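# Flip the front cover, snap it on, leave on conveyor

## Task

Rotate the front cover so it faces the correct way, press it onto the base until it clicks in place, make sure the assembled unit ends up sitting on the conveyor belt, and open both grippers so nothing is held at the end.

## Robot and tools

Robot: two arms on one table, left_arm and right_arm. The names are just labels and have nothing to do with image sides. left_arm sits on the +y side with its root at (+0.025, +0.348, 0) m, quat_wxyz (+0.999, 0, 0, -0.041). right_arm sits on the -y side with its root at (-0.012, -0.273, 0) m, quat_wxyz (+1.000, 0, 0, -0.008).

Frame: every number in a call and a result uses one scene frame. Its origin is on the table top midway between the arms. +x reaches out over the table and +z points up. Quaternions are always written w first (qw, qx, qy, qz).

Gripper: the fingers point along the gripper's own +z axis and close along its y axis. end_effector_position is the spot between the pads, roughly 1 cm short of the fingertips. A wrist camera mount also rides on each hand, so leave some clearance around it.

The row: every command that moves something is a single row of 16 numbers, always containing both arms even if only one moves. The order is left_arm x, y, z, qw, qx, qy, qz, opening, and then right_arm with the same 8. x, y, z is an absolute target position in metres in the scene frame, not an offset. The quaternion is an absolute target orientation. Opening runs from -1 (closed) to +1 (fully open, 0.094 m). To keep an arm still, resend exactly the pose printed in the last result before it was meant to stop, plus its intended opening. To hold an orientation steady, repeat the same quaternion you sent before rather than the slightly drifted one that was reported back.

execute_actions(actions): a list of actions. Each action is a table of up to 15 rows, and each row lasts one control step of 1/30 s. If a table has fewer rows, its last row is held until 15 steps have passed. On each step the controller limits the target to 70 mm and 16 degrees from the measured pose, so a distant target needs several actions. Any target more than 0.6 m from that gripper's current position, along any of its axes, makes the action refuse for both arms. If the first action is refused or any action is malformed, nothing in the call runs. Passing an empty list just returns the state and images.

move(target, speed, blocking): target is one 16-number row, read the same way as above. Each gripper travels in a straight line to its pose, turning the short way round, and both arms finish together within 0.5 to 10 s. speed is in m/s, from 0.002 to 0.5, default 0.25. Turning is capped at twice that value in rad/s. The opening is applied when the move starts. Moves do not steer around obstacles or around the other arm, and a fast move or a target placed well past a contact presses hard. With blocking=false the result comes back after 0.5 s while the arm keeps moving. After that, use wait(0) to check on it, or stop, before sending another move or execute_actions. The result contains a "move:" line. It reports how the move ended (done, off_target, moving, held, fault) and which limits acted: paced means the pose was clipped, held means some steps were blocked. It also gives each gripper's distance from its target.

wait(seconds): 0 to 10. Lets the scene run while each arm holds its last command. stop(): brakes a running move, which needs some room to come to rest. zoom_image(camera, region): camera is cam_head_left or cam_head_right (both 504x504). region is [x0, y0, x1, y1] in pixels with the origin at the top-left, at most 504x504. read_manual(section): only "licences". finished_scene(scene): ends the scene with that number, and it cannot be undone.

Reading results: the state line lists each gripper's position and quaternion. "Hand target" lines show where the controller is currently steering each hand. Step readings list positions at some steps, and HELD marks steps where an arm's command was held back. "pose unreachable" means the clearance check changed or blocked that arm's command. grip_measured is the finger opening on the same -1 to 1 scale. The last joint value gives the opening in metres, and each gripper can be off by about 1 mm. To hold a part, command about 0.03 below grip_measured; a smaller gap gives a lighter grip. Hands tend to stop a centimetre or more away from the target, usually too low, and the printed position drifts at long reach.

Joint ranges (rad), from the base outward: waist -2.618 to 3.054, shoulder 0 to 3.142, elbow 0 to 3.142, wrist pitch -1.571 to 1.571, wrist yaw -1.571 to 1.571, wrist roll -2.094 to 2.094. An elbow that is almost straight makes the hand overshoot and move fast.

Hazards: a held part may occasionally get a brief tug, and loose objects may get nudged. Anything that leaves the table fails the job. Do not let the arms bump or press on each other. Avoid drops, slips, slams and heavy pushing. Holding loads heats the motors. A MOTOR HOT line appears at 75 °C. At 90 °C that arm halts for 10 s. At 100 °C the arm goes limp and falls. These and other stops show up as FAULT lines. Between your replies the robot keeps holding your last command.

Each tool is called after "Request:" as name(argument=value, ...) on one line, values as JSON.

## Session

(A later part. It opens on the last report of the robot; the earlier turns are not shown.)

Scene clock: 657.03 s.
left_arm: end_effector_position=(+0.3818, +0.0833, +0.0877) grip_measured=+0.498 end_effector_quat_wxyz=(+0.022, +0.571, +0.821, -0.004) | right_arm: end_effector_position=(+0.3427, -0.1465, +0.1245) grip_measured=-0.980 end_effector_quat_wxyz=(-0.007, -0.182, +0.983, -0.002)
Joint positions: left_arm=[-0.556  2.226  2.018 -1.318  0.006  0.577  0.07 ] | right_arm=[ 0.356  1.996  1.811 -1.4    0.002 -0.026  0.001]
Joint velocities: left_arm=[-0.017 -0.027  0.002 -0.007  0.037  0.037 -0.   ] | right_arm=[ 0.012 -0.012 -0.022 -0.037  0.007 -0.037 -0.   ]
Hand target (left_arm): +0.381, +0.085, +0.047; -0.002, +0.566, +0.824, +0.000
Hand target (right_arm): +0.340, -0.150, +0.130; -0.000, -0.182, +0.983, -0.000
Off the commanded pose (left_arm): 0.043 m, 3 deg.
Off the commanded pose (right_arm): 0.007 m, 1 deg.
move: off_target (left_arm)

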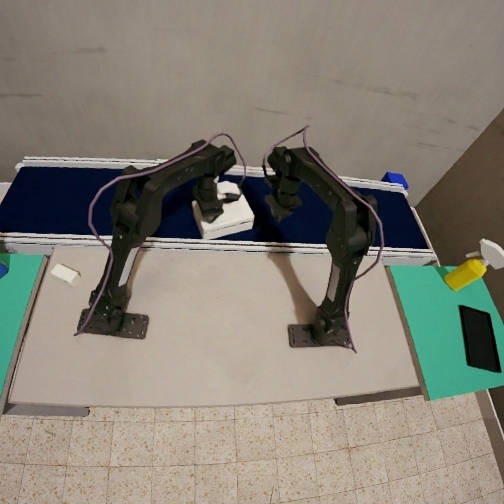

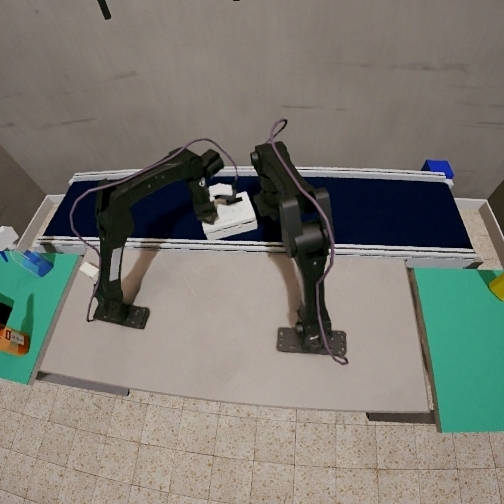

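Request:
move(target=[0.38,0.09,0.12,0,0.566,0.824,0,0.5,0.44,-0.11,0.11,0.271,-0.653,0.653,0.271,-1], speed=0.15)

Request:
move(target=[0.36,0.15,0.10,0.316,0.523,0.761,-0.217,0.3,0.445,-0.095,0.073,0.271,-0.653,0.653,0.271,-1], speed=0.1)

Request:
move(target=[0.362,0.145,0.035,0.316,0.523,0.761,-0.217,0.3,0.445,-0.095,0.073,0.271,-0.653,0.653,0.271,-1], speed=0.06)

Request:
zoom_image(camera="cam_head_left", region=[160, 170, 290, 255])

Scene clock: 671.97 s.
left_arm: end_effector_position=(+0.3768, +0.0870, +0.1225) grip_measured=+0.498 end_effector_quat_wxyz=(+0.006, +0.571, +0.821, -0.003) | right_arm: end_effector_position=(+0.4380, -0.1105, +0.1080) grip_measured=-0.980 end_effector_quat_wxyz=(-0.266, +0.656, -0.655, -0.265)
Joint positions: left_arm=[-0.556  2.256  2.207 -1.509  0.006  0.577  0.07 ] | right_arm=[ 0.099  2.293  2.01  -1.207 -0.766 -1.455  0.001]
Joint velocities: left_arm=[-0.002  0.007  0.007  0.022 -0.022  0.081  0.001] | right_arm=[ 0.007  0.007 -0.002 -0.081 -0.051 -0.007 -0.   ]
Hand target (left_arm): +0.380, +0.090, +0.120; +0.000, +0.566, +0.824, -0.000
Hand target (right_arm): +0.440, -0.111, +0.110; -0.270, +0.653, -0.653, -0.274
Off the commanded pose (left_arm): 0.005 m, 1 deg.
Off the commanded pose (right_arm): 0.003 m, 1 deg.
move: done

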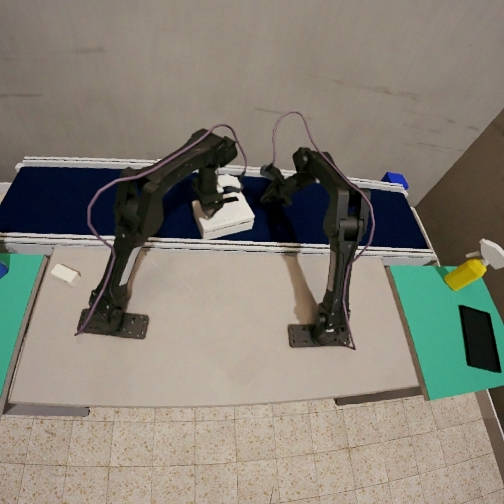

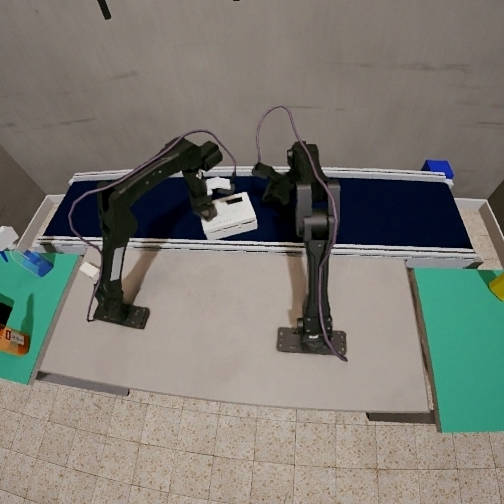

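Scene clock: 676.40 s.
left_arm: end_effector_position=(+0.3631, +0.1500, +0.0957) grip_measured=+0.302 end_effector_quat_wxyz=(+0.308, +0.519, +0.769, -0.210) | right_arm: end_effector_position=(+0.4501, -0.1011, +0.0872) grip_measured=-0.980 end_effector_quat_wxyz=(-0.280, +0.659, -0.651, -0.251)
Joint positions: left_arm=[-0.198  1.629  0.993 -0.403  0.579  0.745  0.061] | right_arm=[ 0.118  2.314  1.961 -1.074 -0.76  -1.422  0.001]
Joint velocities: left_arm=[-0.002 -0.022 -0.022 -0.066 -0.022  0.007 -0.   ] | right_arm=[-0.007 -0.007  0.007 -0.051 -0.007  0.037  0.   ]
Hand target (left_arm): +0.359, +0.150, +0.101; +0.318, +0.522, +0.761, -0.216
Hand target (right_arm): +0.444, -0.095, +0.073; -0.271, +0.653, -0.653, -0.271
Off the commanded pose (left_arm): 0.005 m, 2 deg.
Off the commanded pose (right_arm): 0.016 m, 3 deg.
move: off_target (right_arm)

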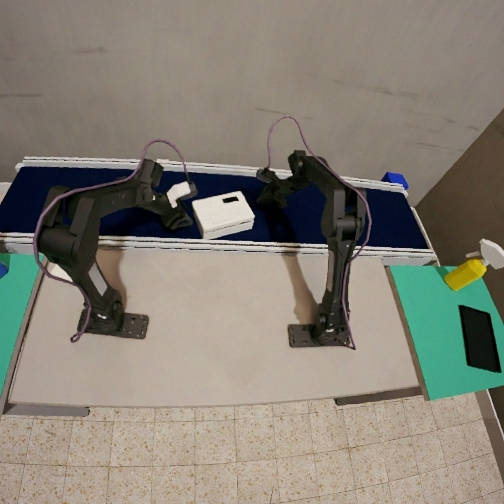

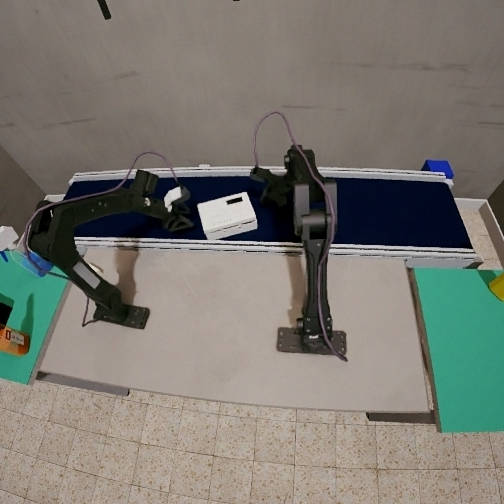

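Scene clock: 677.97 s.
left_arm: end_effector_position=(+0.3693, +0.1483, +0.0436) grip_measured=+0.302 end_effector_quat_wxyz=(+0.327, +0.521, +0.761, -0.204) | right_arm: end_effector_position=(+0.4502, -0.1011, +0.0871) grip_measured=-0.980 end_effector_quat_wxyz=(-0.279, +0.659, -0.652, -0.251)
Joint positions: left_arm=[-0.198  1.741  0.86  -0.117  0.579  0.745  0.061] | right_arm=[ 0.118  2.314  1.961 -1.073 -0.759 -1.421  0.001]
Joint velocities: left_arm=[ 0.002 -0.007 -0.007 -0.022 -0.022  0.022 -0.   ] | right_arm=[-0.007 -0.007 -0.007  0.007  0.007  0.022  0.   ]
Hand target (left_arm): +0.361, +0.145, +0.035; +0.316, +0.523, +0.761, -0.217
Hand target (right_arm): +0.445, -0.095, +0.073; -0.271, +0.653, -0.653, -0.271
Off the commanded pose (left_arm): 0.012 m, 2 deg.
Off the commanded pose (right_arm): 0.016 m, 3 deg.
move: off_target (left_arm, right_arm)

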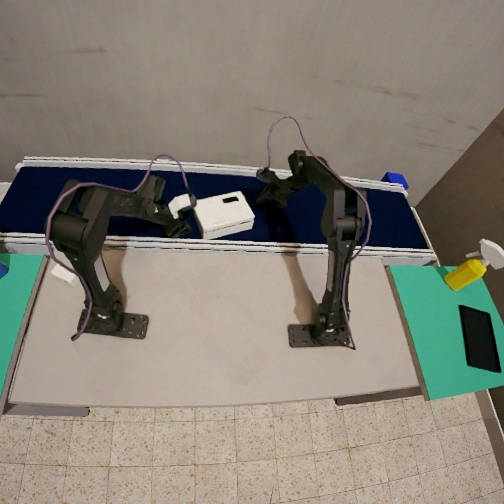

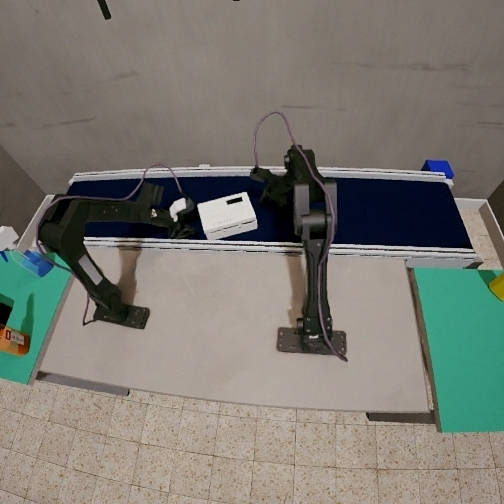

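Region (160, 170, 290, 255) of cam_head_left's 504x504 image, scaled by 3.877, with more detail than that image has; it fills the top 330 rows of this view, and the rest is white.

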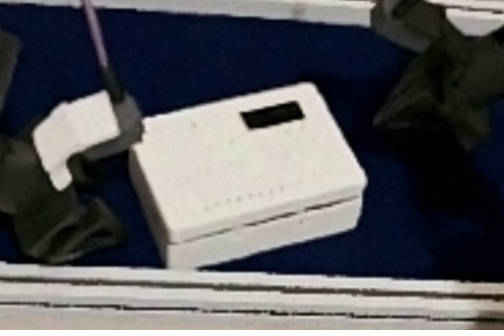

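Request:
move(target=[0.368,0.126,0.037,0.316,0.523,0.761,-0.217,0.3,0.44,-0.09,0.06,0.271,-0.653,0.653,0.271,-1], speed=0.03)

Scene clock: 682.27 s.
left_arm: end_effector_position=(+0.3600, +0.1313, +0.0340) grip_measured=+0.302 end_effector_quat_wxyz=(+0.311, +0.525, +0.762, -0.217) | right_arm: end_effector_position=(+0.4451, -0.0957, +0.0691) grip_measured=-0.980 end_effector_quat_wxyz=(-0.275, +0.658, -0.653, -0.255)
Joint positions: left_arm=[-0.25   1.771  0.86  -0.099  0.571  0.704  0.061] | right_arm=[ 0.131  2.314  1.89  -1.004 -0.758 -1.405  0.001]
Joint velocities: left_arm=[ 0.002 -0.007  0.012 -0.037  0.037 -0.081 -0.   ] | right_arm=[0.017 0.012 0.012 0.022 0.051 0.007 0.   ]
Hand target (left_arm): +0.368, +0.126, +0.037; +0.316, +0.523, +0.761, -0.217
Hand target (right_arm): +0.440, -0.090, +0.060; -0.270, +0.653, -0.653, -0.271
Off the commanded pose (left_arm): 0.010 m, 1 deg.
Off the commanded pose (right_arm): 0.012 m, 2 deg.
move: off_target (right_arm)

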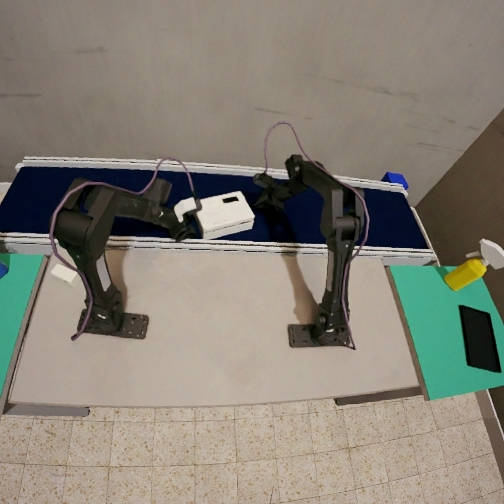

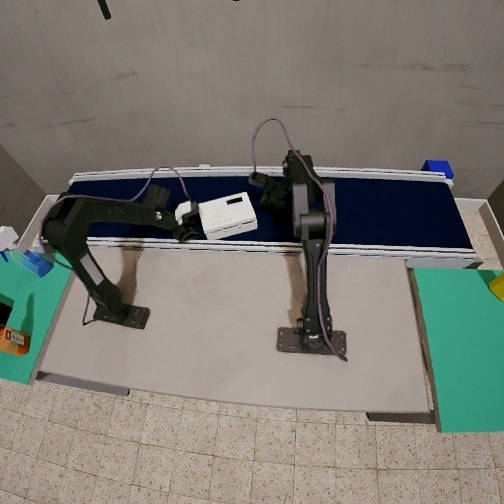

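Request:
execute_actions(actions=[[[0.374,0.118,0.04,0.316,0.523,0.761,-0.217,0.3,0.439,-0.08,0.07,0.271,-0.653,0.653,0.271,-1]],[[0.376,0.112,0.04,0.316,0.523,0.761,-0.217,0.3,0.437,-0.07,0.072,0.271,-0.653,0.653,0.271,-1]],[[0.378,0.106,0.04,0.316,0.523,0.761,-0.217,0.3,0.435,-0.062,0.073,0.271,-0.653,0.653,0.271,-1]]])

Request:
zoom_image(camera="cam_head_left", region=[170, 175, 280, 250])

Request:
zoom_image(camera="cam_head_right", region=[170, 175, 280, 250])

Scene clock: 692.63 s.
left_arm: end_effector_position=(+0.3716, +0.1156, +0.0355) grip_measured=+0.302 end_effector_quat_wxyz=(+0.309, +0.522, +0.766, -0.212) | right_arm: end_effector_position=(+0.4439, -0.0741, +0.0684) grip_measured=-0.980 end_effector_quat_wxyz=(-0.268, +0.652, -0.662, -0.256)
Joint positions: left_arm=[-0.291  1.814  0.926 -0.102  0.536  0.659  0.061] | right_arm=[ 0.181  2.314  1.89  -0.965 -0.741 -1.321  0.001]
Joint velocities: left_arm=[-0.002  0.012  0.012  0.022  0.007 -0.051 -0.   ] | right_arm=[ 0.002 -0.012 -0.007 -0.007 -0.007  0.051 -0.   ]
Hand target (left_arm): +0.378, +0.106, +0.040; +0.316, +0.523, +0.761, -0.217
Hand target (right_arm): +0.435, -0.062, +0.073; -0.270, +0.653, -0.653, -0.271
Off the commanded pose (left_arm): 0.012 m, 1 deg.
Off the commanded pose (right_arm): 0.016 m, 2 deg.
Step readings (end_effector_position; steps 1 to 15: 1st action; 16 to 30: 2nd action; 31 to 45: 3rd action):
0: left_arm (+0.3602, +0.1313, +0.0341) | right_arm (+0.4457, -0.0956, +0.0693)
1: left_arm (+0.3612, +0.1307, +0.0345) | right_arm (+0.4453, -0.0948, +0.0693)
2: left_arm (+0.3632, +0.1287, +0.0352) | right_arm (+0.4449, -0.0937, +0.0693)
4: left_arm (+0.3673, +0.1240, +0.0381) | right_arm (+0.4433, -0.0895, +0.0693)
8: left_arm (+0.3701, +0.1215, +0.0412) | right_arm (+0.4408, -0.0835, +0.0693)
15: left_arm (+0.3702, +0.1216, +0.0411) | right_arm (+0.4406, -0.0831, +0.0693)
16: left_arm (+0.3704, +0.1212, +0.0409) | right_arm (+0.4406, -0.0826, +0.0693)
17: left_arm (+0.3707, +0.1204, +0.0404) | right_arm (+0.4406, -0.0815, +0.0694)
19: left_arm (+0.3709, +0.1182, +0.0397) | right_arm (+0.4398, -0.0783, +0.0695)
23: left_arm (+0.3709, +0.1181, +0.0387) | right_arm (+0.4402, -0.0765, +0.0692)
30: left_arm (+0.3709, +0.1181, +0.0387) | right_arm (+0.4403, -0.0764, +0.0692)
31: left_arm (+0.3710, +0.1175, +0.0385) | right_arm (+0.4404, -0.0758, +0.0692)
32: left_arm (+0.3713, +0.1169, +0.0382) | right_arm (+0.4413, -0.0755, +0.0690)
34: left_arm (+0.3718, +0.1155, +0.0375) | right_arm (+0.4428, -0.0746, +0.0687)
38: left_arm (+0.3716, +0.1155, +0.0358) | right_arm (+0.4437, -0.0742, +0.0685)
45: end_effector_position above

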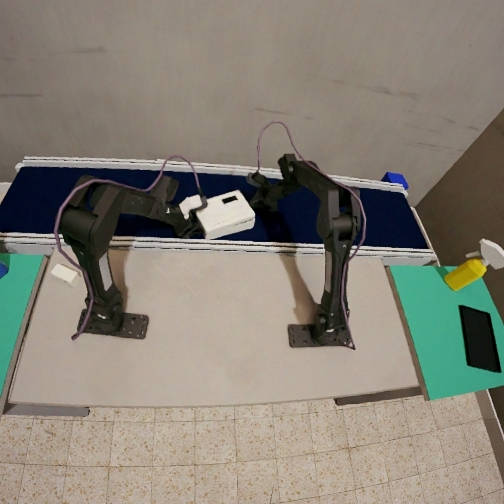

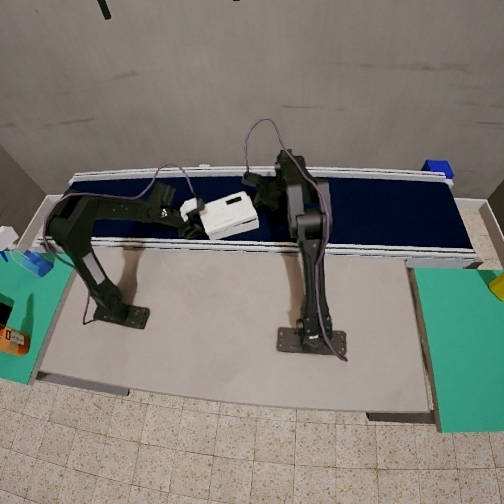

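Region (170, 175, 280, 250) of cam_head_left's 504x504 image, scaled by 4.582, with more detail than that image has; it fills the top 344 rows of this view, and the rest is white.

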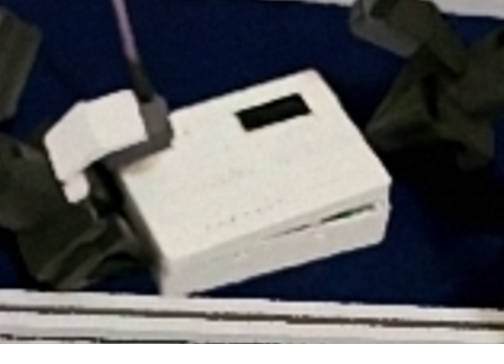

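Region (170, 175, 280, 250) of cam_head_right's 504x504 image, scaled by 4.582, with more detail than that image has; it fills the top 344 rows of this view, and the rest is white.

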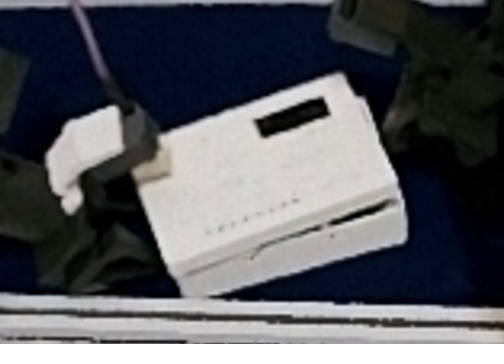

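Request:
move(target=[0.355,0.16,0.06,0.316,0.523,0.761,-0.217,-0.6,0.445,-0.095,0.06,0.271,-0.653,0.653,0.271,-1], speed=0.06)

Request:
move(target=[0.355,0.16,0.075,0.147,-0.147,0.692,-0.692,-0.6,0.445,-0.09,0.032,0.271,-0.653,0.653,0.271,-1], speed=0.2)

Request:
zoom_image(camera="cam_head_left", region=[170, 175, 280, 250])

Request:
zoom_image(camera="cam_head_right", region=[170, 175, 280, 250])

Scene clock: 703.77 s.
left_arm: end_effector_position=(+0.3651, +0.1580, +0.0596) grip_measured=-0.598 end_effector_quat_wxyz=(+0.322, +0.521, +0.763, -0.207) | right_arm: end_effector_position=(+0.4460, -0.0946, +0.0616) grip_measured=-0.980 end_effector_quat_wxyz=(-0.273, +0.657, -0.654, -0.258)
Joint positions: left_arm=[-0.17   1.686  0.88  -0.218  0.597  0.774  0.019] | right_arm=[ 0.132  2.332  1.89  -0.992 -0.76  -1.404  0.001]
Joint velocities: left_arm=[ 0.007 -0.012 -0.007 -0.007 -0.007 -0.022  0.001] | right_arm=[-0.012 -0.002  0.007 -0.007  0.007 -0.007  0.001]
Hand target (left_arm): +0.355, +0.159, +0.060; +0.316, +0.523, +0.761, -0.218
Hand target (right_arm): +0.445, -0.095, +0.060; -0.272, +0.653, -0.653, -0.271
Off the commanded pose (left_arm): 0.010 m, 1 deg.
Off the commanded pose (right_arm): 0.002 m, 2 deg.
move: done

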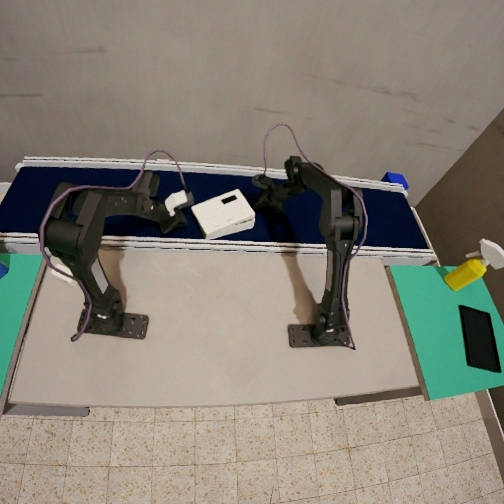

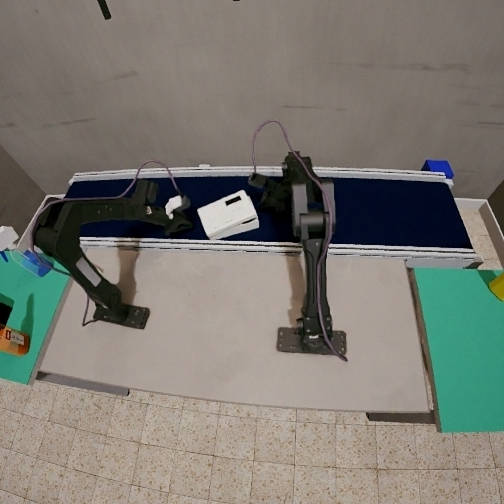

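Scene clock: 708.67 s.
left_arm: end_effector_position=(+0.3600, +0.1610, +0.0847) grip_measured=-0.598 end_effector_quat_wxyz=(+0.152, -0.135, +0.708, -0.676) | right_arm: end_effector_position=(+0.4535, -0.0939, +0.0493) grip_measured=-0.980 end_effector_quat_wxyz=(-0.283, +0.660, -0.650, -0.249)
Joint positions: left_arm=[-0.01   2.101  0.454  1.565  1.067 -1.465  0.019] | right_arm=[ 0.132  2.353  1.874 -0.927 -0.758 -1.404  0.001]
Joint velocities: left_arm=[ 0.012 -0.002 -0.017  0.007 -0.022 -0.081 -0.001] | right_arm=[ 0.027 -0.012  0.002  0.007 -0.037 -0.037 -0.   ]
Hand target (left_arm): +0.355, +0.160, +0.076; +0.141, -0.148, +0.711, -0.673
Hand target (right_arm): +0.444, -0.090, +0.033; -0.270, +0.653, -0.653, -0.271
Off the commanded pose (left_arm): 0.011 m, 3 deg.
Off the commanded pose (right_arm): 0.020 m, 3 deg.
joint sent to its limit (left arm) — the command would take joint 4 (wrist pitch) past its upper limit, so that joint was sent only as far as its limit.
move: off_target (left_arm, right_arm)

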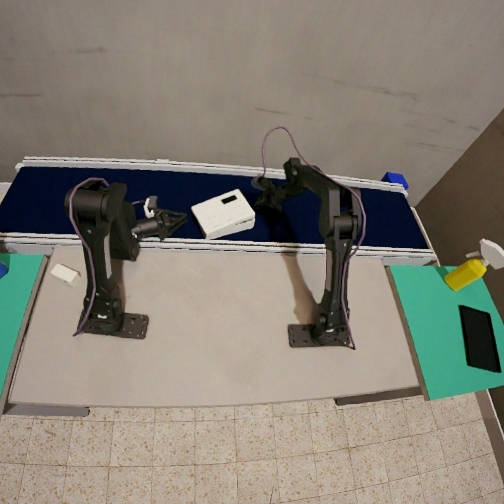

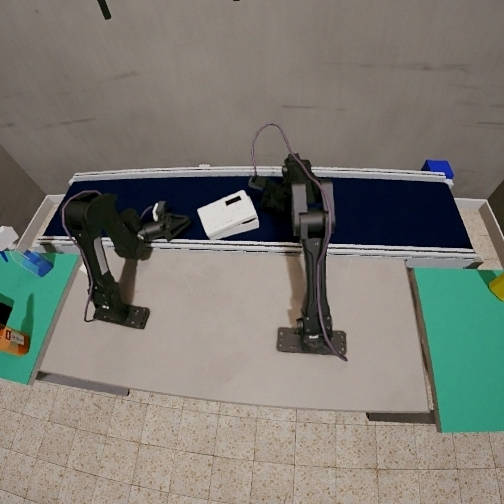

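Region (170, 175, 280, 250) of cam_head_left's 504x504 image, scaled by 4.582, with more detail than that image has; it fills the top 344 rows of this view, and the rest is white.

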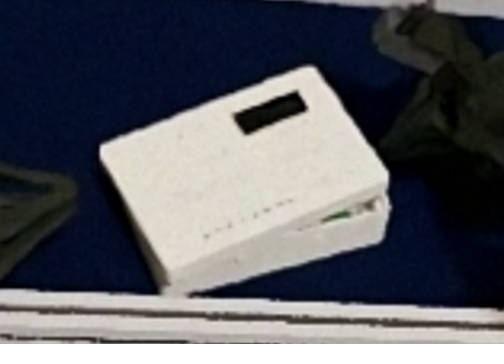

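Region (170, 175, 280, 250) of cam_head_right's 504x504 image, scaled by 4.582, with more detail than that image has; it fills the top 344 rows of this view, and the rest is white.

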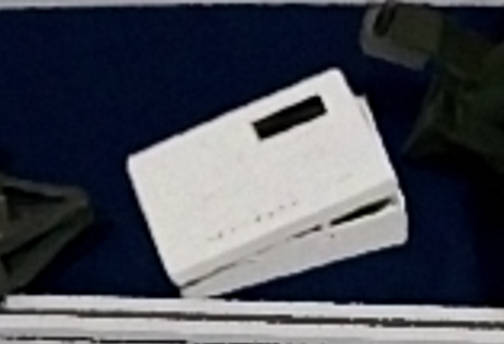

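Request:
move(target=[0.355,0.155,0.07,0.586,0.395,0.586,-0.395,0.7,0.445,-0.085,0.028,0.271,-0.653,0.653,0.271,-1], speed=0.2)

Request:
move(target=[0.362,0.138,0.052,0.586,0.395,0.586,-0.395,0.7,0.443,-0.078,0.035,0.271,-0.653,0.653,0.271,-1], speed=0.04)

Request:
zoom_image(camera="cam_head_left", region=[150, 175, 280, 255])

Scene clock: 722.43 s.
left_arm: end_effector_position=(+0.3560, +0.1582, +0.0761) grip_measured=+0.698 end_effector_quat_wxyz=(+0.573, +0.403, +0.601, -0.384) | right_arm: end_effector_position=(+0.4520, -0.0918, +0.0380) grip_measured=-0.980 end_effector_quat_wxyz=(-0.277, +0.657, -0.654, -0.254)
Joint positions: left_arm=[-0.016  2.134  0.455  1.578  1.08   0.09   0.08 ] | right_arm=[ 0.137  2.369  1.858 -0.903 -0.757 -1.391  0.001]
Joint velocities: left_arm=[-0.002 -0.002 -0.017  0.051 -0.037 -0.007 -0.001] | right_arm=[-0.007 -0.002 -0.012 -0.051  0.037 -0.037  0.001]
Hand target (left_arm): +0.355, +0.155, +0.070; +0.568, +0.409, +0.600, -0.388
Hand target (right_arm): +0.445, -0.085, +0.028; -0.271, +0.653, -0.653, -0.271
Off the commanded pose (left_arm): 0.007 m, 3 deg.
Off the commanded pose (right_arm): 0.014 m, 2 deg.
joint sent to its limit (left arm) — the command would take joint 4 (wrist pitch) past its upper limit, so that joint was sent only as far as its limit.
move: off_target (left_arm, right_arm)

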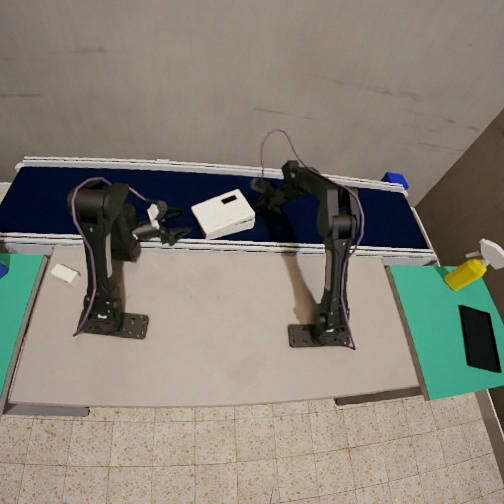

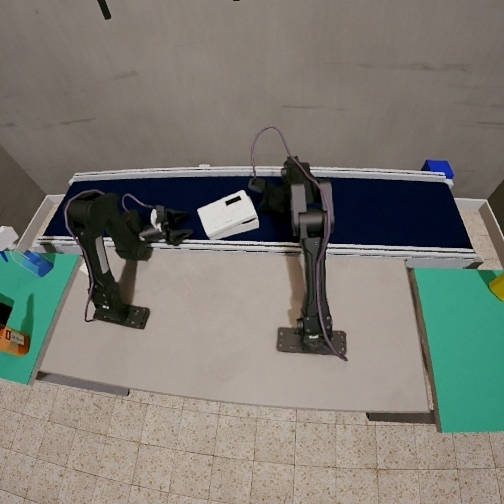

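Scene clock: 723.47 s.
left_arm: end_effector_position=(+0.3572, +0.1412, +0.0632) grip_measured=+0.698 end_effector_quat_wxyz=(+0.563, +0.415, +0.598, -0.392) | right_arm: end_effector_position=(+0.4486, -0.0833, +0.0377) grip_measured=-0.980 end_effector_quat_wxyz=(-0.271, +0.657, -0.655, -0.258)
Joint positions: left_arm=[-0.068  2.195  0.497  1.578  1.061  0.104  0.08 ] | right_arm=[ 0.157  2.369  1.858 -0.903 -0.755 -1.371  0.001]
Joint velocities: left_arm=[ 0.002  0.012 -0.022 -0.022 -0.007 -0.066 -0.002] | right_arm=[ 0.002 -0.007 -0.002  0.007 -0.037 -0.037 -0.   ]
Hand target (left_arm): +0.361, +0.138, +0.052; +0.561, +0.415, +0.604, -0.386
Hand target (right_arm): +0.443, -0.078, +0.035; -0.270, +0.653, -0.653, -0.271
Off the commanded pose (left_arm): 0.013 m, 4 deg.
Off the commanded pose (right_arm): 0.008 m, 2 deg.
joint sent to its limit (left arm) — the command would take joint 4 (wrist pitch) past its upper limit, so that joint was sent only as far as its limit.
move: off_target (left_arm)

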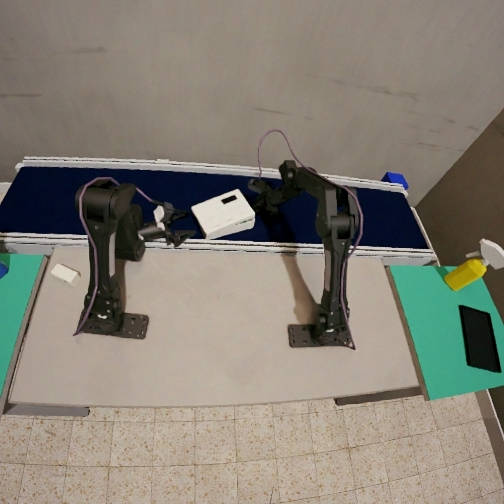

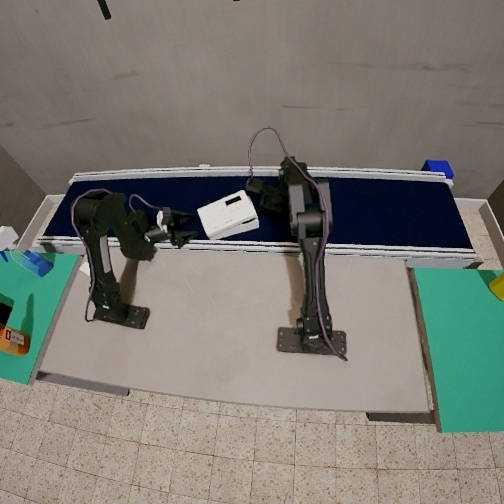

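Region (150, 175, 280, 255) of cam_head_left's 504x504 image, scaled by 3.877, with more detail than that image has; it fills the top 310 rows of this view, and the rest is white.

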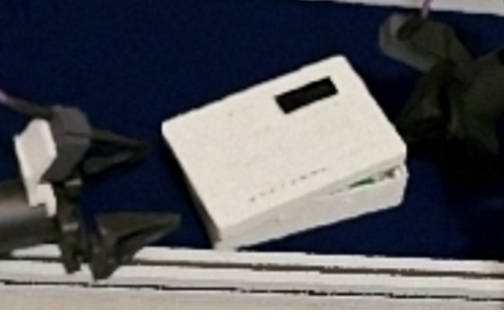

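Request:
execute_actions(actions=[[[0.372,0.13,0.056,0.586,0.395,0.586,-0.395,0.7,0.443,-0.074,0.036,0.271,-0.653,0.653,0.271,-1]],[[0.376,0.122,0.056,0.586,0.395,0.586,-0.395,0.7,0.443,-0.072,0.036,0.271,-0.653,0.653,0.271,-1]],[[0.379,0.115,0.056,0.586,0.395,0.586,-0.395,0.7,0.443,-0.072,0.036,0.271,-0.653,0.653,0.271,-1]]])

Request:
zoom_image(camera="cam_head_left", region=[170, 175, 280, 250])

Request:
zoom_image(camera="cam_head_right", region=[170, 175, 280, 250])

Scene clock: 735.77 s.
left_arm: end_effector_position=(+0.3779, +0.1234, +0.0645) grip_measured=+0.699 end_effector_quat_wxyz=(+0.575, +0.404, +0.599, -0.384) | right_arm: end_effector_position=(+0.4497, -0.0832, +0.0353) grip_measured=-0.980 end_effector_quat_wxyz=(-0.265, +0.656, -0.661, -0.251)
Joint positions: left_arm=[-0.127  2.232  0.576  1.578  0.972  0.07   0.08 ] | right_arm=[ 0.163  2.369  1.858 -0.896 -0.732 -1.353  0.001]
Joint velocities: left_arm=[-0.002 -0.012  0.007 -0.037  0.007 -0.066  0.001] | right_arm=[ 0.012  0.002  0.012  0.051 -0.066  0.022  0.   ]
Hand target (left_arm): +0.379, +0.115, +0.056; +0.569, +0.408, +0.599, -0.388
Hand target (right_arm): +0.443, -0.072, +0.036; -0.270, +0.653, -0.653, -0.271
Off the commanded pose (left_arm): 0.012 m, 3 deg.
Off the commanded pose (right_arm): 0.013 m, 3 deg.
joint sent to its limit (left arm) — the command would take joint 4 (wrist pitch) past its upper limit, so that joint was sent only as far as its limit.
Step readings (end_effector_position; steps 1 to 15: 1st action; 16 to 30: 2nd action; 31 to 45: 3rd action):
0: left_arm (+0.3572, +0.1412, +0.0632) | right_arm (+0.4486, -0.0833, +0.0378)
1: left_arm (+0.3580, +0.1402, +0.0634) | right_arm (+0.4485, -0.0829, +0.0378)
2: left_arm (+0.3598, +0.1379, +0.0638) | right_arm (+0.4485, -0.0826, +0.0378)
4: left_arm (+0.3632, +0.1334, +0.0645) | right_arm (+0.4481, -0.0811, +0.0378)
8: left_arm (+0.3648, +0.1316, +0.0645) | right_arm (+0.4480, -0.0801, +0.0378)
15: left_arm (+0.3650, +0.1317, +0.0644) | right_arm (+0.4480, -0.0801, +0.0378)
16: left_arm (+0.3654, +0.1308, +0.0644) | right_arm (+0.4480, -0.0799, +0.0378)
17: left_arm (+0.3666, +0.1292, +0.0645) | right_arm (+0.4482, -0.0799, +0.0379)
19: left_arm (+0.3688, +0.1272, +0.0646) | right_arm (+0.4485, -0.0804, +0.0374)
23: left_arm (+0.3703, +0.1268, +0.0645) | right_arm (+0.4489, -0.0808, +0.0370)
30: left_arm (+0.3709, +0.1268, +0.0646) | right_arm (+0.4490, -0.0809, +0.0369)
31: left_arm (+0.3715, +0.1262, +0.0645) | right_arm (+0.4490, -0.0810, +0.0368)
32: left_arm (+0.3730, +0.1254, +0.0645) | right_arm (+0.4491, -0.0814, +0.0364)
34: left_arm (+0.3755, +0.1242, +0.0646) | right_arm (+0.4495, -0.0825, +0.0358)
38: left_arm (+0.3773, +0.1235, +0.0647) | right_arm (+0.4497, -0.0831, +0.0354)
45: end_effector_position above

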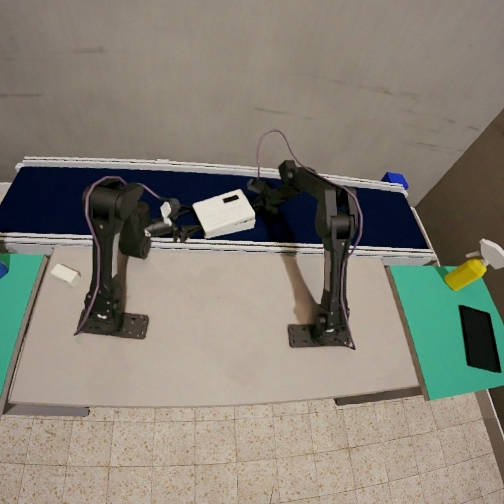

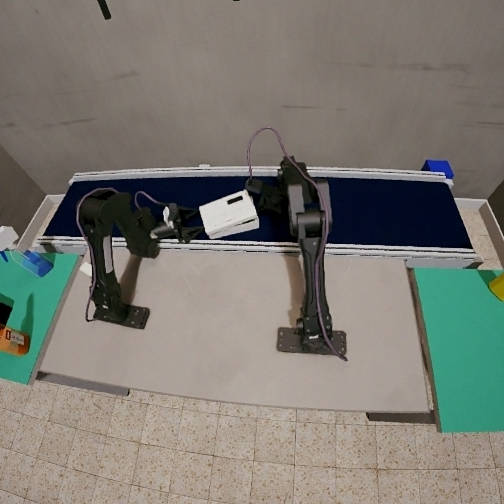

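Region (170, 175, 280, 250) of cam_head_left's 504x504 image, scaled by 4.582, with more detail than that image has; it fills the top 344 rows of this view, and the rest is white.

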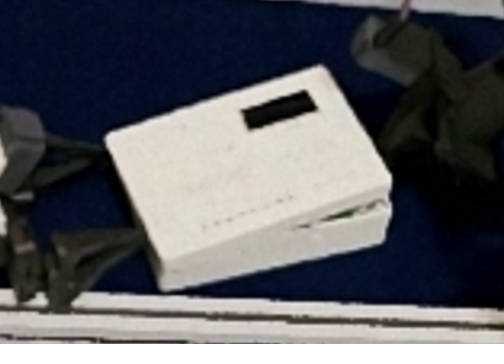

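Region (170, 175, 280, 250) of cam_head_right's 504x504 image, scaled by 4.582, with more detail than that image has; it fills the top 344 rows of this view, and the rest is white.

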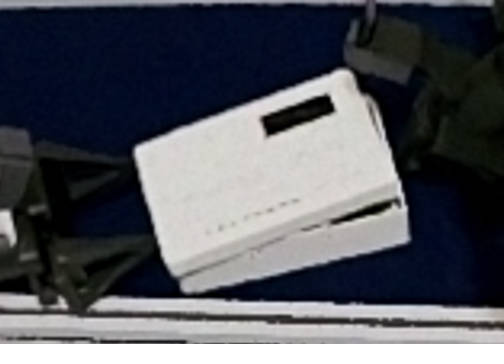

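Request:
move(target=[0.378,0.122,0.06,0.575,0.404,0.599,-0.384,0.7,0.447,-0.095,0.105,0.271,-0.653,0.653,0.271,-1], speed=0.06)

Request:
move(target=[0.378,0.122,0.06,0.575,0.404,0.599,-0.384,0.7,0.447,-0.09,0.072,0.271,-0.653,0.653,0.271,-1], speed=0.04)

Scene clock: 745.70 s.
left_arm: end_effector_position=(+0.3780, +0.1236, +0.0645) grip_measured=+0.699 end_effector_quat_wxyz=(+0.575, +0.404, +0.599, -0.384) | right_arm: end_effector_position=(+0.4437, -0.0943, +0.0794) grip_measured=-0.980 end_effector_quat_wxyz=(-0.249, +0.650, -0.662, -0.277)
Joint positions: left_arm=[-0.127  2.232  0.576  1.578  0.971  0.069  0.08 ] | right_arm=[ 0.134  2.369  2.032 -1.163 -0.76  -1.406  0.001]
Joint velocities: left_arm=[-0.007  0.017 -0.017 -0.022 -0.051 -0.022  0.   ] | right_arm=[-0.007 -0.007  0.002 -0.081  0.037 -0.007 -0.001]
Hand target (left_arm): +0.378, +0.122, +0.060; +0.573, +0.406, +0.601, -0.383
Hand target (right_arm): +0.447, -0.095, +0.105; -0.271, +0.653, -0.653, -0.271
Off the commanded pose (left_arm): 0.005 m, 0 deg.
Off the commanded pose (right_arm): 0.026 m, 3 deg.
joint sent to its limit (left arm) — the command would take joint 4 (wrist pitch) past its upper limit, so that joint was sent only as far as its limit.
move: off_target (right_arm)

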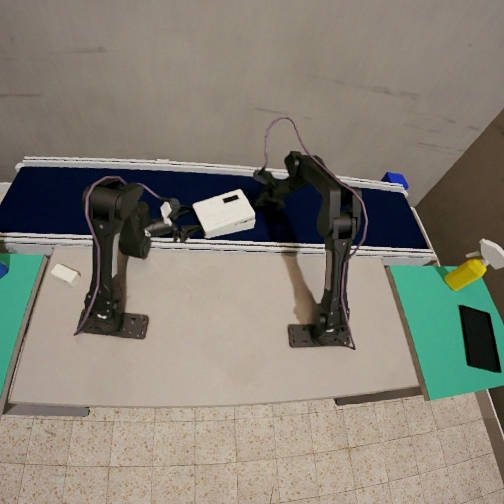

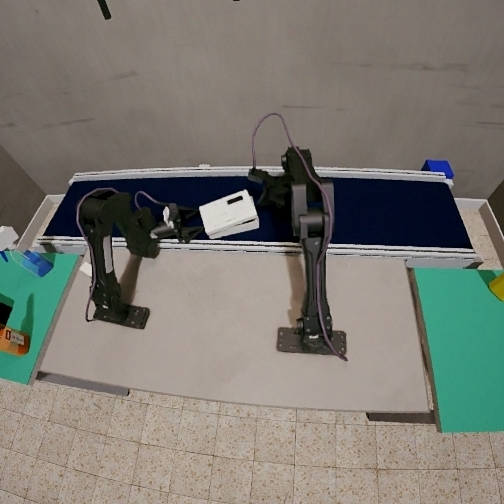

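Scene clock: 746.73 s.
left_arm: end_effector_position=(+0.3780, +0.1236, +0.0645) grip_measured=+0.699 end_effector_quat_wxyz=(+0.575, +0.404, +0.599, -0.384) | right_arm: end_effector_position=(+0.4497, -0.0938, +0.0666) grip_measured=-0.980 end_effector_quat_wxyz=(-0.263, +0.655, -0.657, -0.265)
Joint positions: left_arm=[-0.127  2.232  0.576  1.578  0.971  0.069  0.08 ] | right_arm=[ 0.134  2.369  1.978 -1.07  -0.759 -1.406  0.001]
Joint velocities: left_arm=[-0.012 -0.012  0.017 -0.022  0.022  0.095  0.   ] | right_arm=[-0.007 -0.012  0.017 -0.022 -0.051 -0.007 -0.001]
Hand target (left_arm): +0.378, +0.122, +0.060; +0.573, +0.406, +0.601, -0.383
Hand target (right_arm): +0.447, -0.090, +0.072; -0.270, +0.653, -0.653, -0.271
Off the commanded pose (left_arm): 0.005 m, 0 deg.
Off the commanded pose (right_arm): 0.007 m, 1 deg.
joint sent to its limit (left arm) — the command would take joint 4 (wrist pitch) past its upper limit, so that joint was sent only as far as its limit.
move: done

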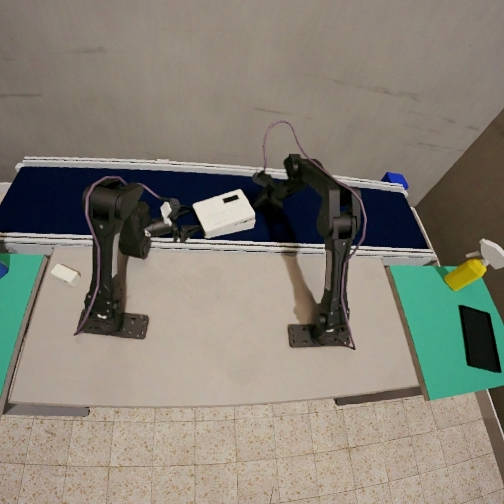

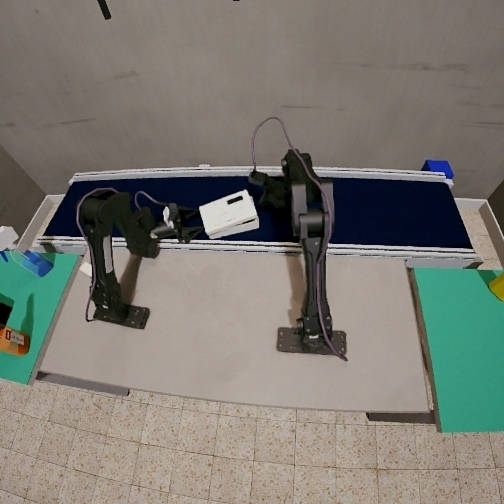

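Request:
move(target=[0.378,0.122,0.06,0.575,0.404,0.599,-0.384,0.7,0.447,-0.09,0.1,0.271,-0.653,0.653,0.271,-1], speed=0.04)

Scene clock: 750.53 s.
left_arm: end_effector_position=(+0.3780, +0.1236, +0.0645) grip_measured=+0.699 end_effector_quat_wxyz=(+0.575, +0.404, +0.599, -0.384) | right_arm: end_effector_position=(+0.4449, -0.0942, +0.0737) grip_measured=-0.980 end_effector_quat_wxyz=(-0.252, +0.651, -0.661, -0.274)
Joint positions: left_arm=[-0.127  2.232  0.576  1.578  0.971  0.069  0.08 ] | right_arm=[ 0.134  2.369  2.008 -1.13  -0.759 -1.406  0.001]
Joint velocities: left_arm=[-0.007 -0.002 -0.002 -0.022  0.022  0.007  0.   ] | right_arm=[-0.002  0.007 -0.027 -0.066  0.007 -0.022  0.   ]
Hand target (left_arm): +0.378, +0.122, +0.060; +0.573, +0.406, +0.601, -0.383
Hand target (right_arm): +0.447, -0.090, +0.100; -0.271, +0.653, -0.653, -0.271
Off the commanded pose (left_arm): 0.005 m, 0 deg.
Off the commanded pose (right_arm): 0.027 m, 2 deg.
joint sent to its limit (left arm) — the command would take joint 4 (wrist pitch) past its upper limit, so that joint was sent only as far as its limit.
move: off_target (right_arm)

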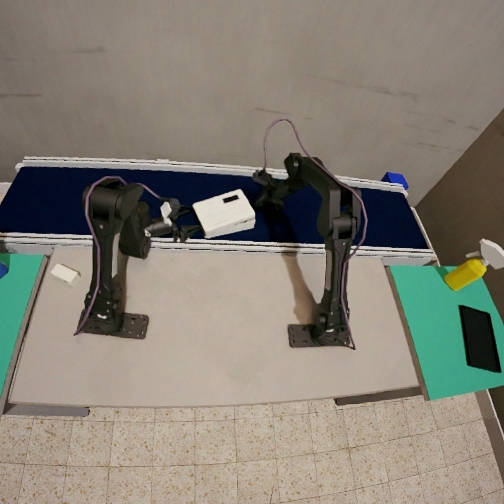

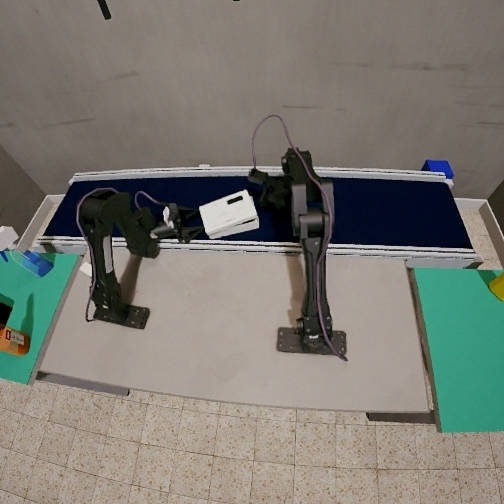

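Request:
execute_actions(actions=[[[0.378,0.122,0.062,0.575,0.404,0.599,-0.384,0.7,0.446,-0.078,0.09,0.271,-0.653,0.653,0.271,-1]],[[0.38,0.118,0.064,0.575,0.404,0.599,-0.384,0.7,0.444,-0.066,0.09,0.271,-0.653,0.653,0.271,-1]],[[0.382,0.113,0.064,0.575,0.404,0.599,-0.384,0.7,0.44,-0.054,0.09,0.271,-0.653,0.653,0.271,-1]],[[0.382,0.113,0.074,0.575,0.404,0.599,-0.384,0.7,0.44,-0.054,0.10,0.271,-0.653,0.653,0.271,-1]],[[0.382,0.113,0.084,0.575,0.404,0.599,-0.384,0.7,0.44,-0.054,0.108,0.271,-0.653,0.653,0.271,-1]],[[0.382,0.113,0.094,0.575,0.404,0.599,-0.384,0.7,0.44,-0.054,0.116,0.271,-0.653,0.653,0.271,-1]]])

Request:
zoom_image(camera="cam_head_left", region=[170, 175, 280, 250])

Request:
zoom_image(camera="cam_head_right", region=[170, 175, 280, 250])

Scene clock: 761.57 s.
left_arm: end_effector_position=(+0.3826, +0.1198, +0.0884) grip_measured=+0.699 end_effector_quat_wxyz=(+0.576, +0.400, +0.603, -0.381) | right_arm: end_effector_position=(+0.4508, -0.0771, +0.0825) grip_measured=-0.980 end_effector_quat_wxyz=(-0.250, +0.649, -0.676, -0.244)
Joint positions: left_arm=[-0.141  2.111  0.576  1.455  0.945  0.066  0.08 ] | right_arm=[ 0.184  2.338  2.009 -1.071 -0.697 -1.298  0.001]
Joint velocities: left_arm=[-0.002 -0.002  0.007 -0.081  0.037 -0.007  0.001] | right_arm=[-0.002 -0.007 -0.017 -0.037 -0.081 -0.007 -0.   ]
Hand target (left_arm): +0.382, +0.113, +0.094; +0.575, +0.404, +0.599, -0.384
Hand target (right_arm): +0.440, -0.055, +0.115; -0.271, +0.653, -0.653, -0.270
Off the commanded pose (left_arm): 0.009 m, 1 deg.
Off the commanded pose (right_arm): 0.042 m, 5 deg.
Step readings (end_effector_position; steps 1 to 15: 1st action; 16 to 30: 2nd action; 31 to 45: 3rd action; 46 to 60: 4th action; 61 to 75: 5th action; 76 to 90: 6th action):
0: left_arm (+0.3780, +0.1236, +0.0645) | right_arm (+0.4442, -0.0943, +0.0736)
1: left_arm (+0.3780, +0.1236, +0.0645) | right_arm (+0.4444, -0.0936, +0.0737)
2: left_arm (+0.3780, +0.1236, +0.0645) | right_arm (+0.4449, -0.0924, +0.0737)
4: left_arm (+0.3780, +0.1236, +0.0645) | right_arm (+0.4451, -0.0884, +0.0739)
8: left_arm (+0.3780, +0.1236, +0.0645) | right_arm (+0.4443, -0.0822, +0.0740)
15: left_arm (+0.3780, +0.1236, +0.0645) | right_arm (+0.4451, -0.0815, +0.0741)
16: left_arm (+0.3781, +0.1235, +0.0645) | right_arm (+0.4455, -0.0810, +0.0742)
17: left_arm (+0.3781, +0.1233, +0.0645) | right_arm (+0.4460, -0.0796, +0.0743)
19: left_arm (+0.3784, +0.1231, +0.0645) | right_arm (+0.4464, -0.0764, +0.0745)
23: left_arm (+0.3788, +0.1233, +0.0644) | right_arm (+0.4481, -0.0756, +0.0773)
30: left_arm (+0.3788, +0.1233, +0.0644) | right_arm (+0.4492, -0.0751, +0.0793)
31: left_arm (+0.3789, +0.1229, +0.0644) | right_arm (+0.4490, -0.0741, +0.0790)
32: left_arm (+0.3795, +0.1228, +0.0644) | right_arm (+0.4489, -0.0742, +0.0785)
34: left_arm (+0.3797, +0.1229, +0.0643) | right_arm (+0.4492, -0.0743, +0.0788)
38: left_arm (+0.3798, +0.1227, +0.0643) | right_arm (+0.4496, -0.0742, +0.0788)
45: left_arm (+0.3800, +0.1225, +0.0643) | right_arm (+0.4501, -0.0743, +0.0788)
46: left_arm (+0.3803, +0.1226, +0.0651) | right_arm (+0.4502, -0.0743, +0.0790)
47: left_arm (+0.3804, +0.1224, +0.0655) | right_arm (+0.4503, -0.0746, +0.0789)
49: left_arm (+0.3805, +0.1218, +0.0664) | right_arm (+0.4504, -0.0751, +0.0785)
53: left_arm (+0.3807, +0.1217, +0.0664) | right_arm (+0.4505, -0.0753, +0.0783)
60: left_arm (+0.3807, +0.1217, +0.0664) | right_arm (+0.4505, -0.0753, +0.0783)
61: left_arm (+0.3808, +0.1216, +0.0672) | right_arm (+0.4503, -0.0754, +0.0783)
62: left_arm (+0.3812, +0.1215, +0.0690) | right_arm (+0.4503, -0.0756, +0.0781)
64: left_arm (+0.3815, +0.1207, +0.0752) | right_arm (+0.4506, -0.0763, +0.0775)
68: left_arm (+0.3817, +0.1200, +0.0800) | right_arm (+0.4506, -0.0768, +0.0770)
75: left_arm (+0.3816, +0.1201, +0.0775) | right_arm (+0.4503, -0.0770, +0.0768)
76: left_arm (+0.3816, +0.1200, +0.0780) | right_arm (+0.4502, -0.0770, +0.0775)
77: left_arm (+0.3817, +0.1200, +0.0794) | right_arm (+0.4501, -0.0772, +0.0781)
79: left_arm (+0.3823, +0.1198, +0.0855) | right_arm (+0.4511, -0.0770, +0.0806)
83: left_arm (+0.3828, +0.1197, +0.0908) | right_arm (+0.4511, -0.0770, +0.0825)
90: end_effector_position above

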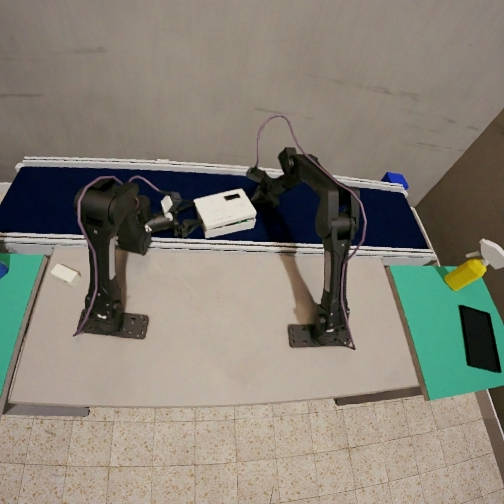

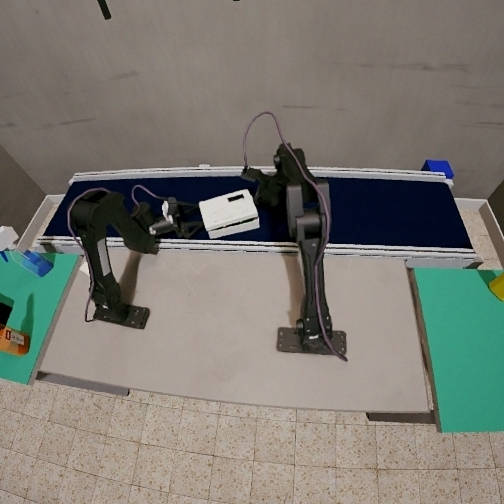

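Region (170, 175, 280, 250) of cam_head_left's 504x504 image, scaled by 4.582, with more detail than that image has; it fills the top 344 rows of this view, and the rest is white.

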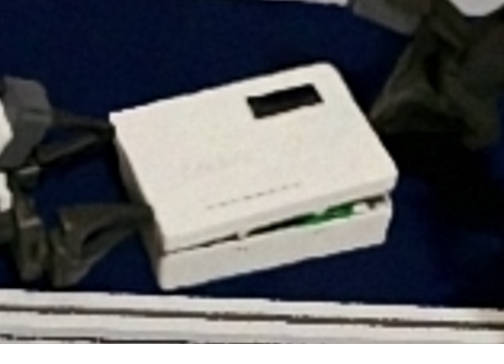

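Region (170, 175, 280, 250) of cam_head_right's 504x504 image, scaled by 4.582, with more detail than that image has; it fills the top 344 rows of this view, and the rest is white.

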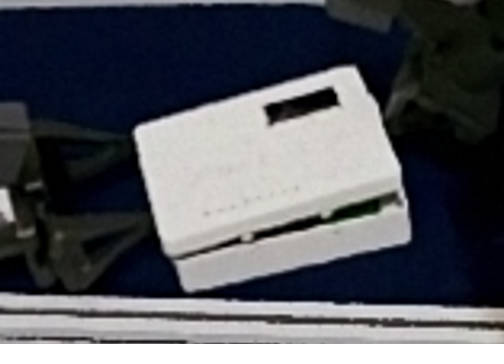

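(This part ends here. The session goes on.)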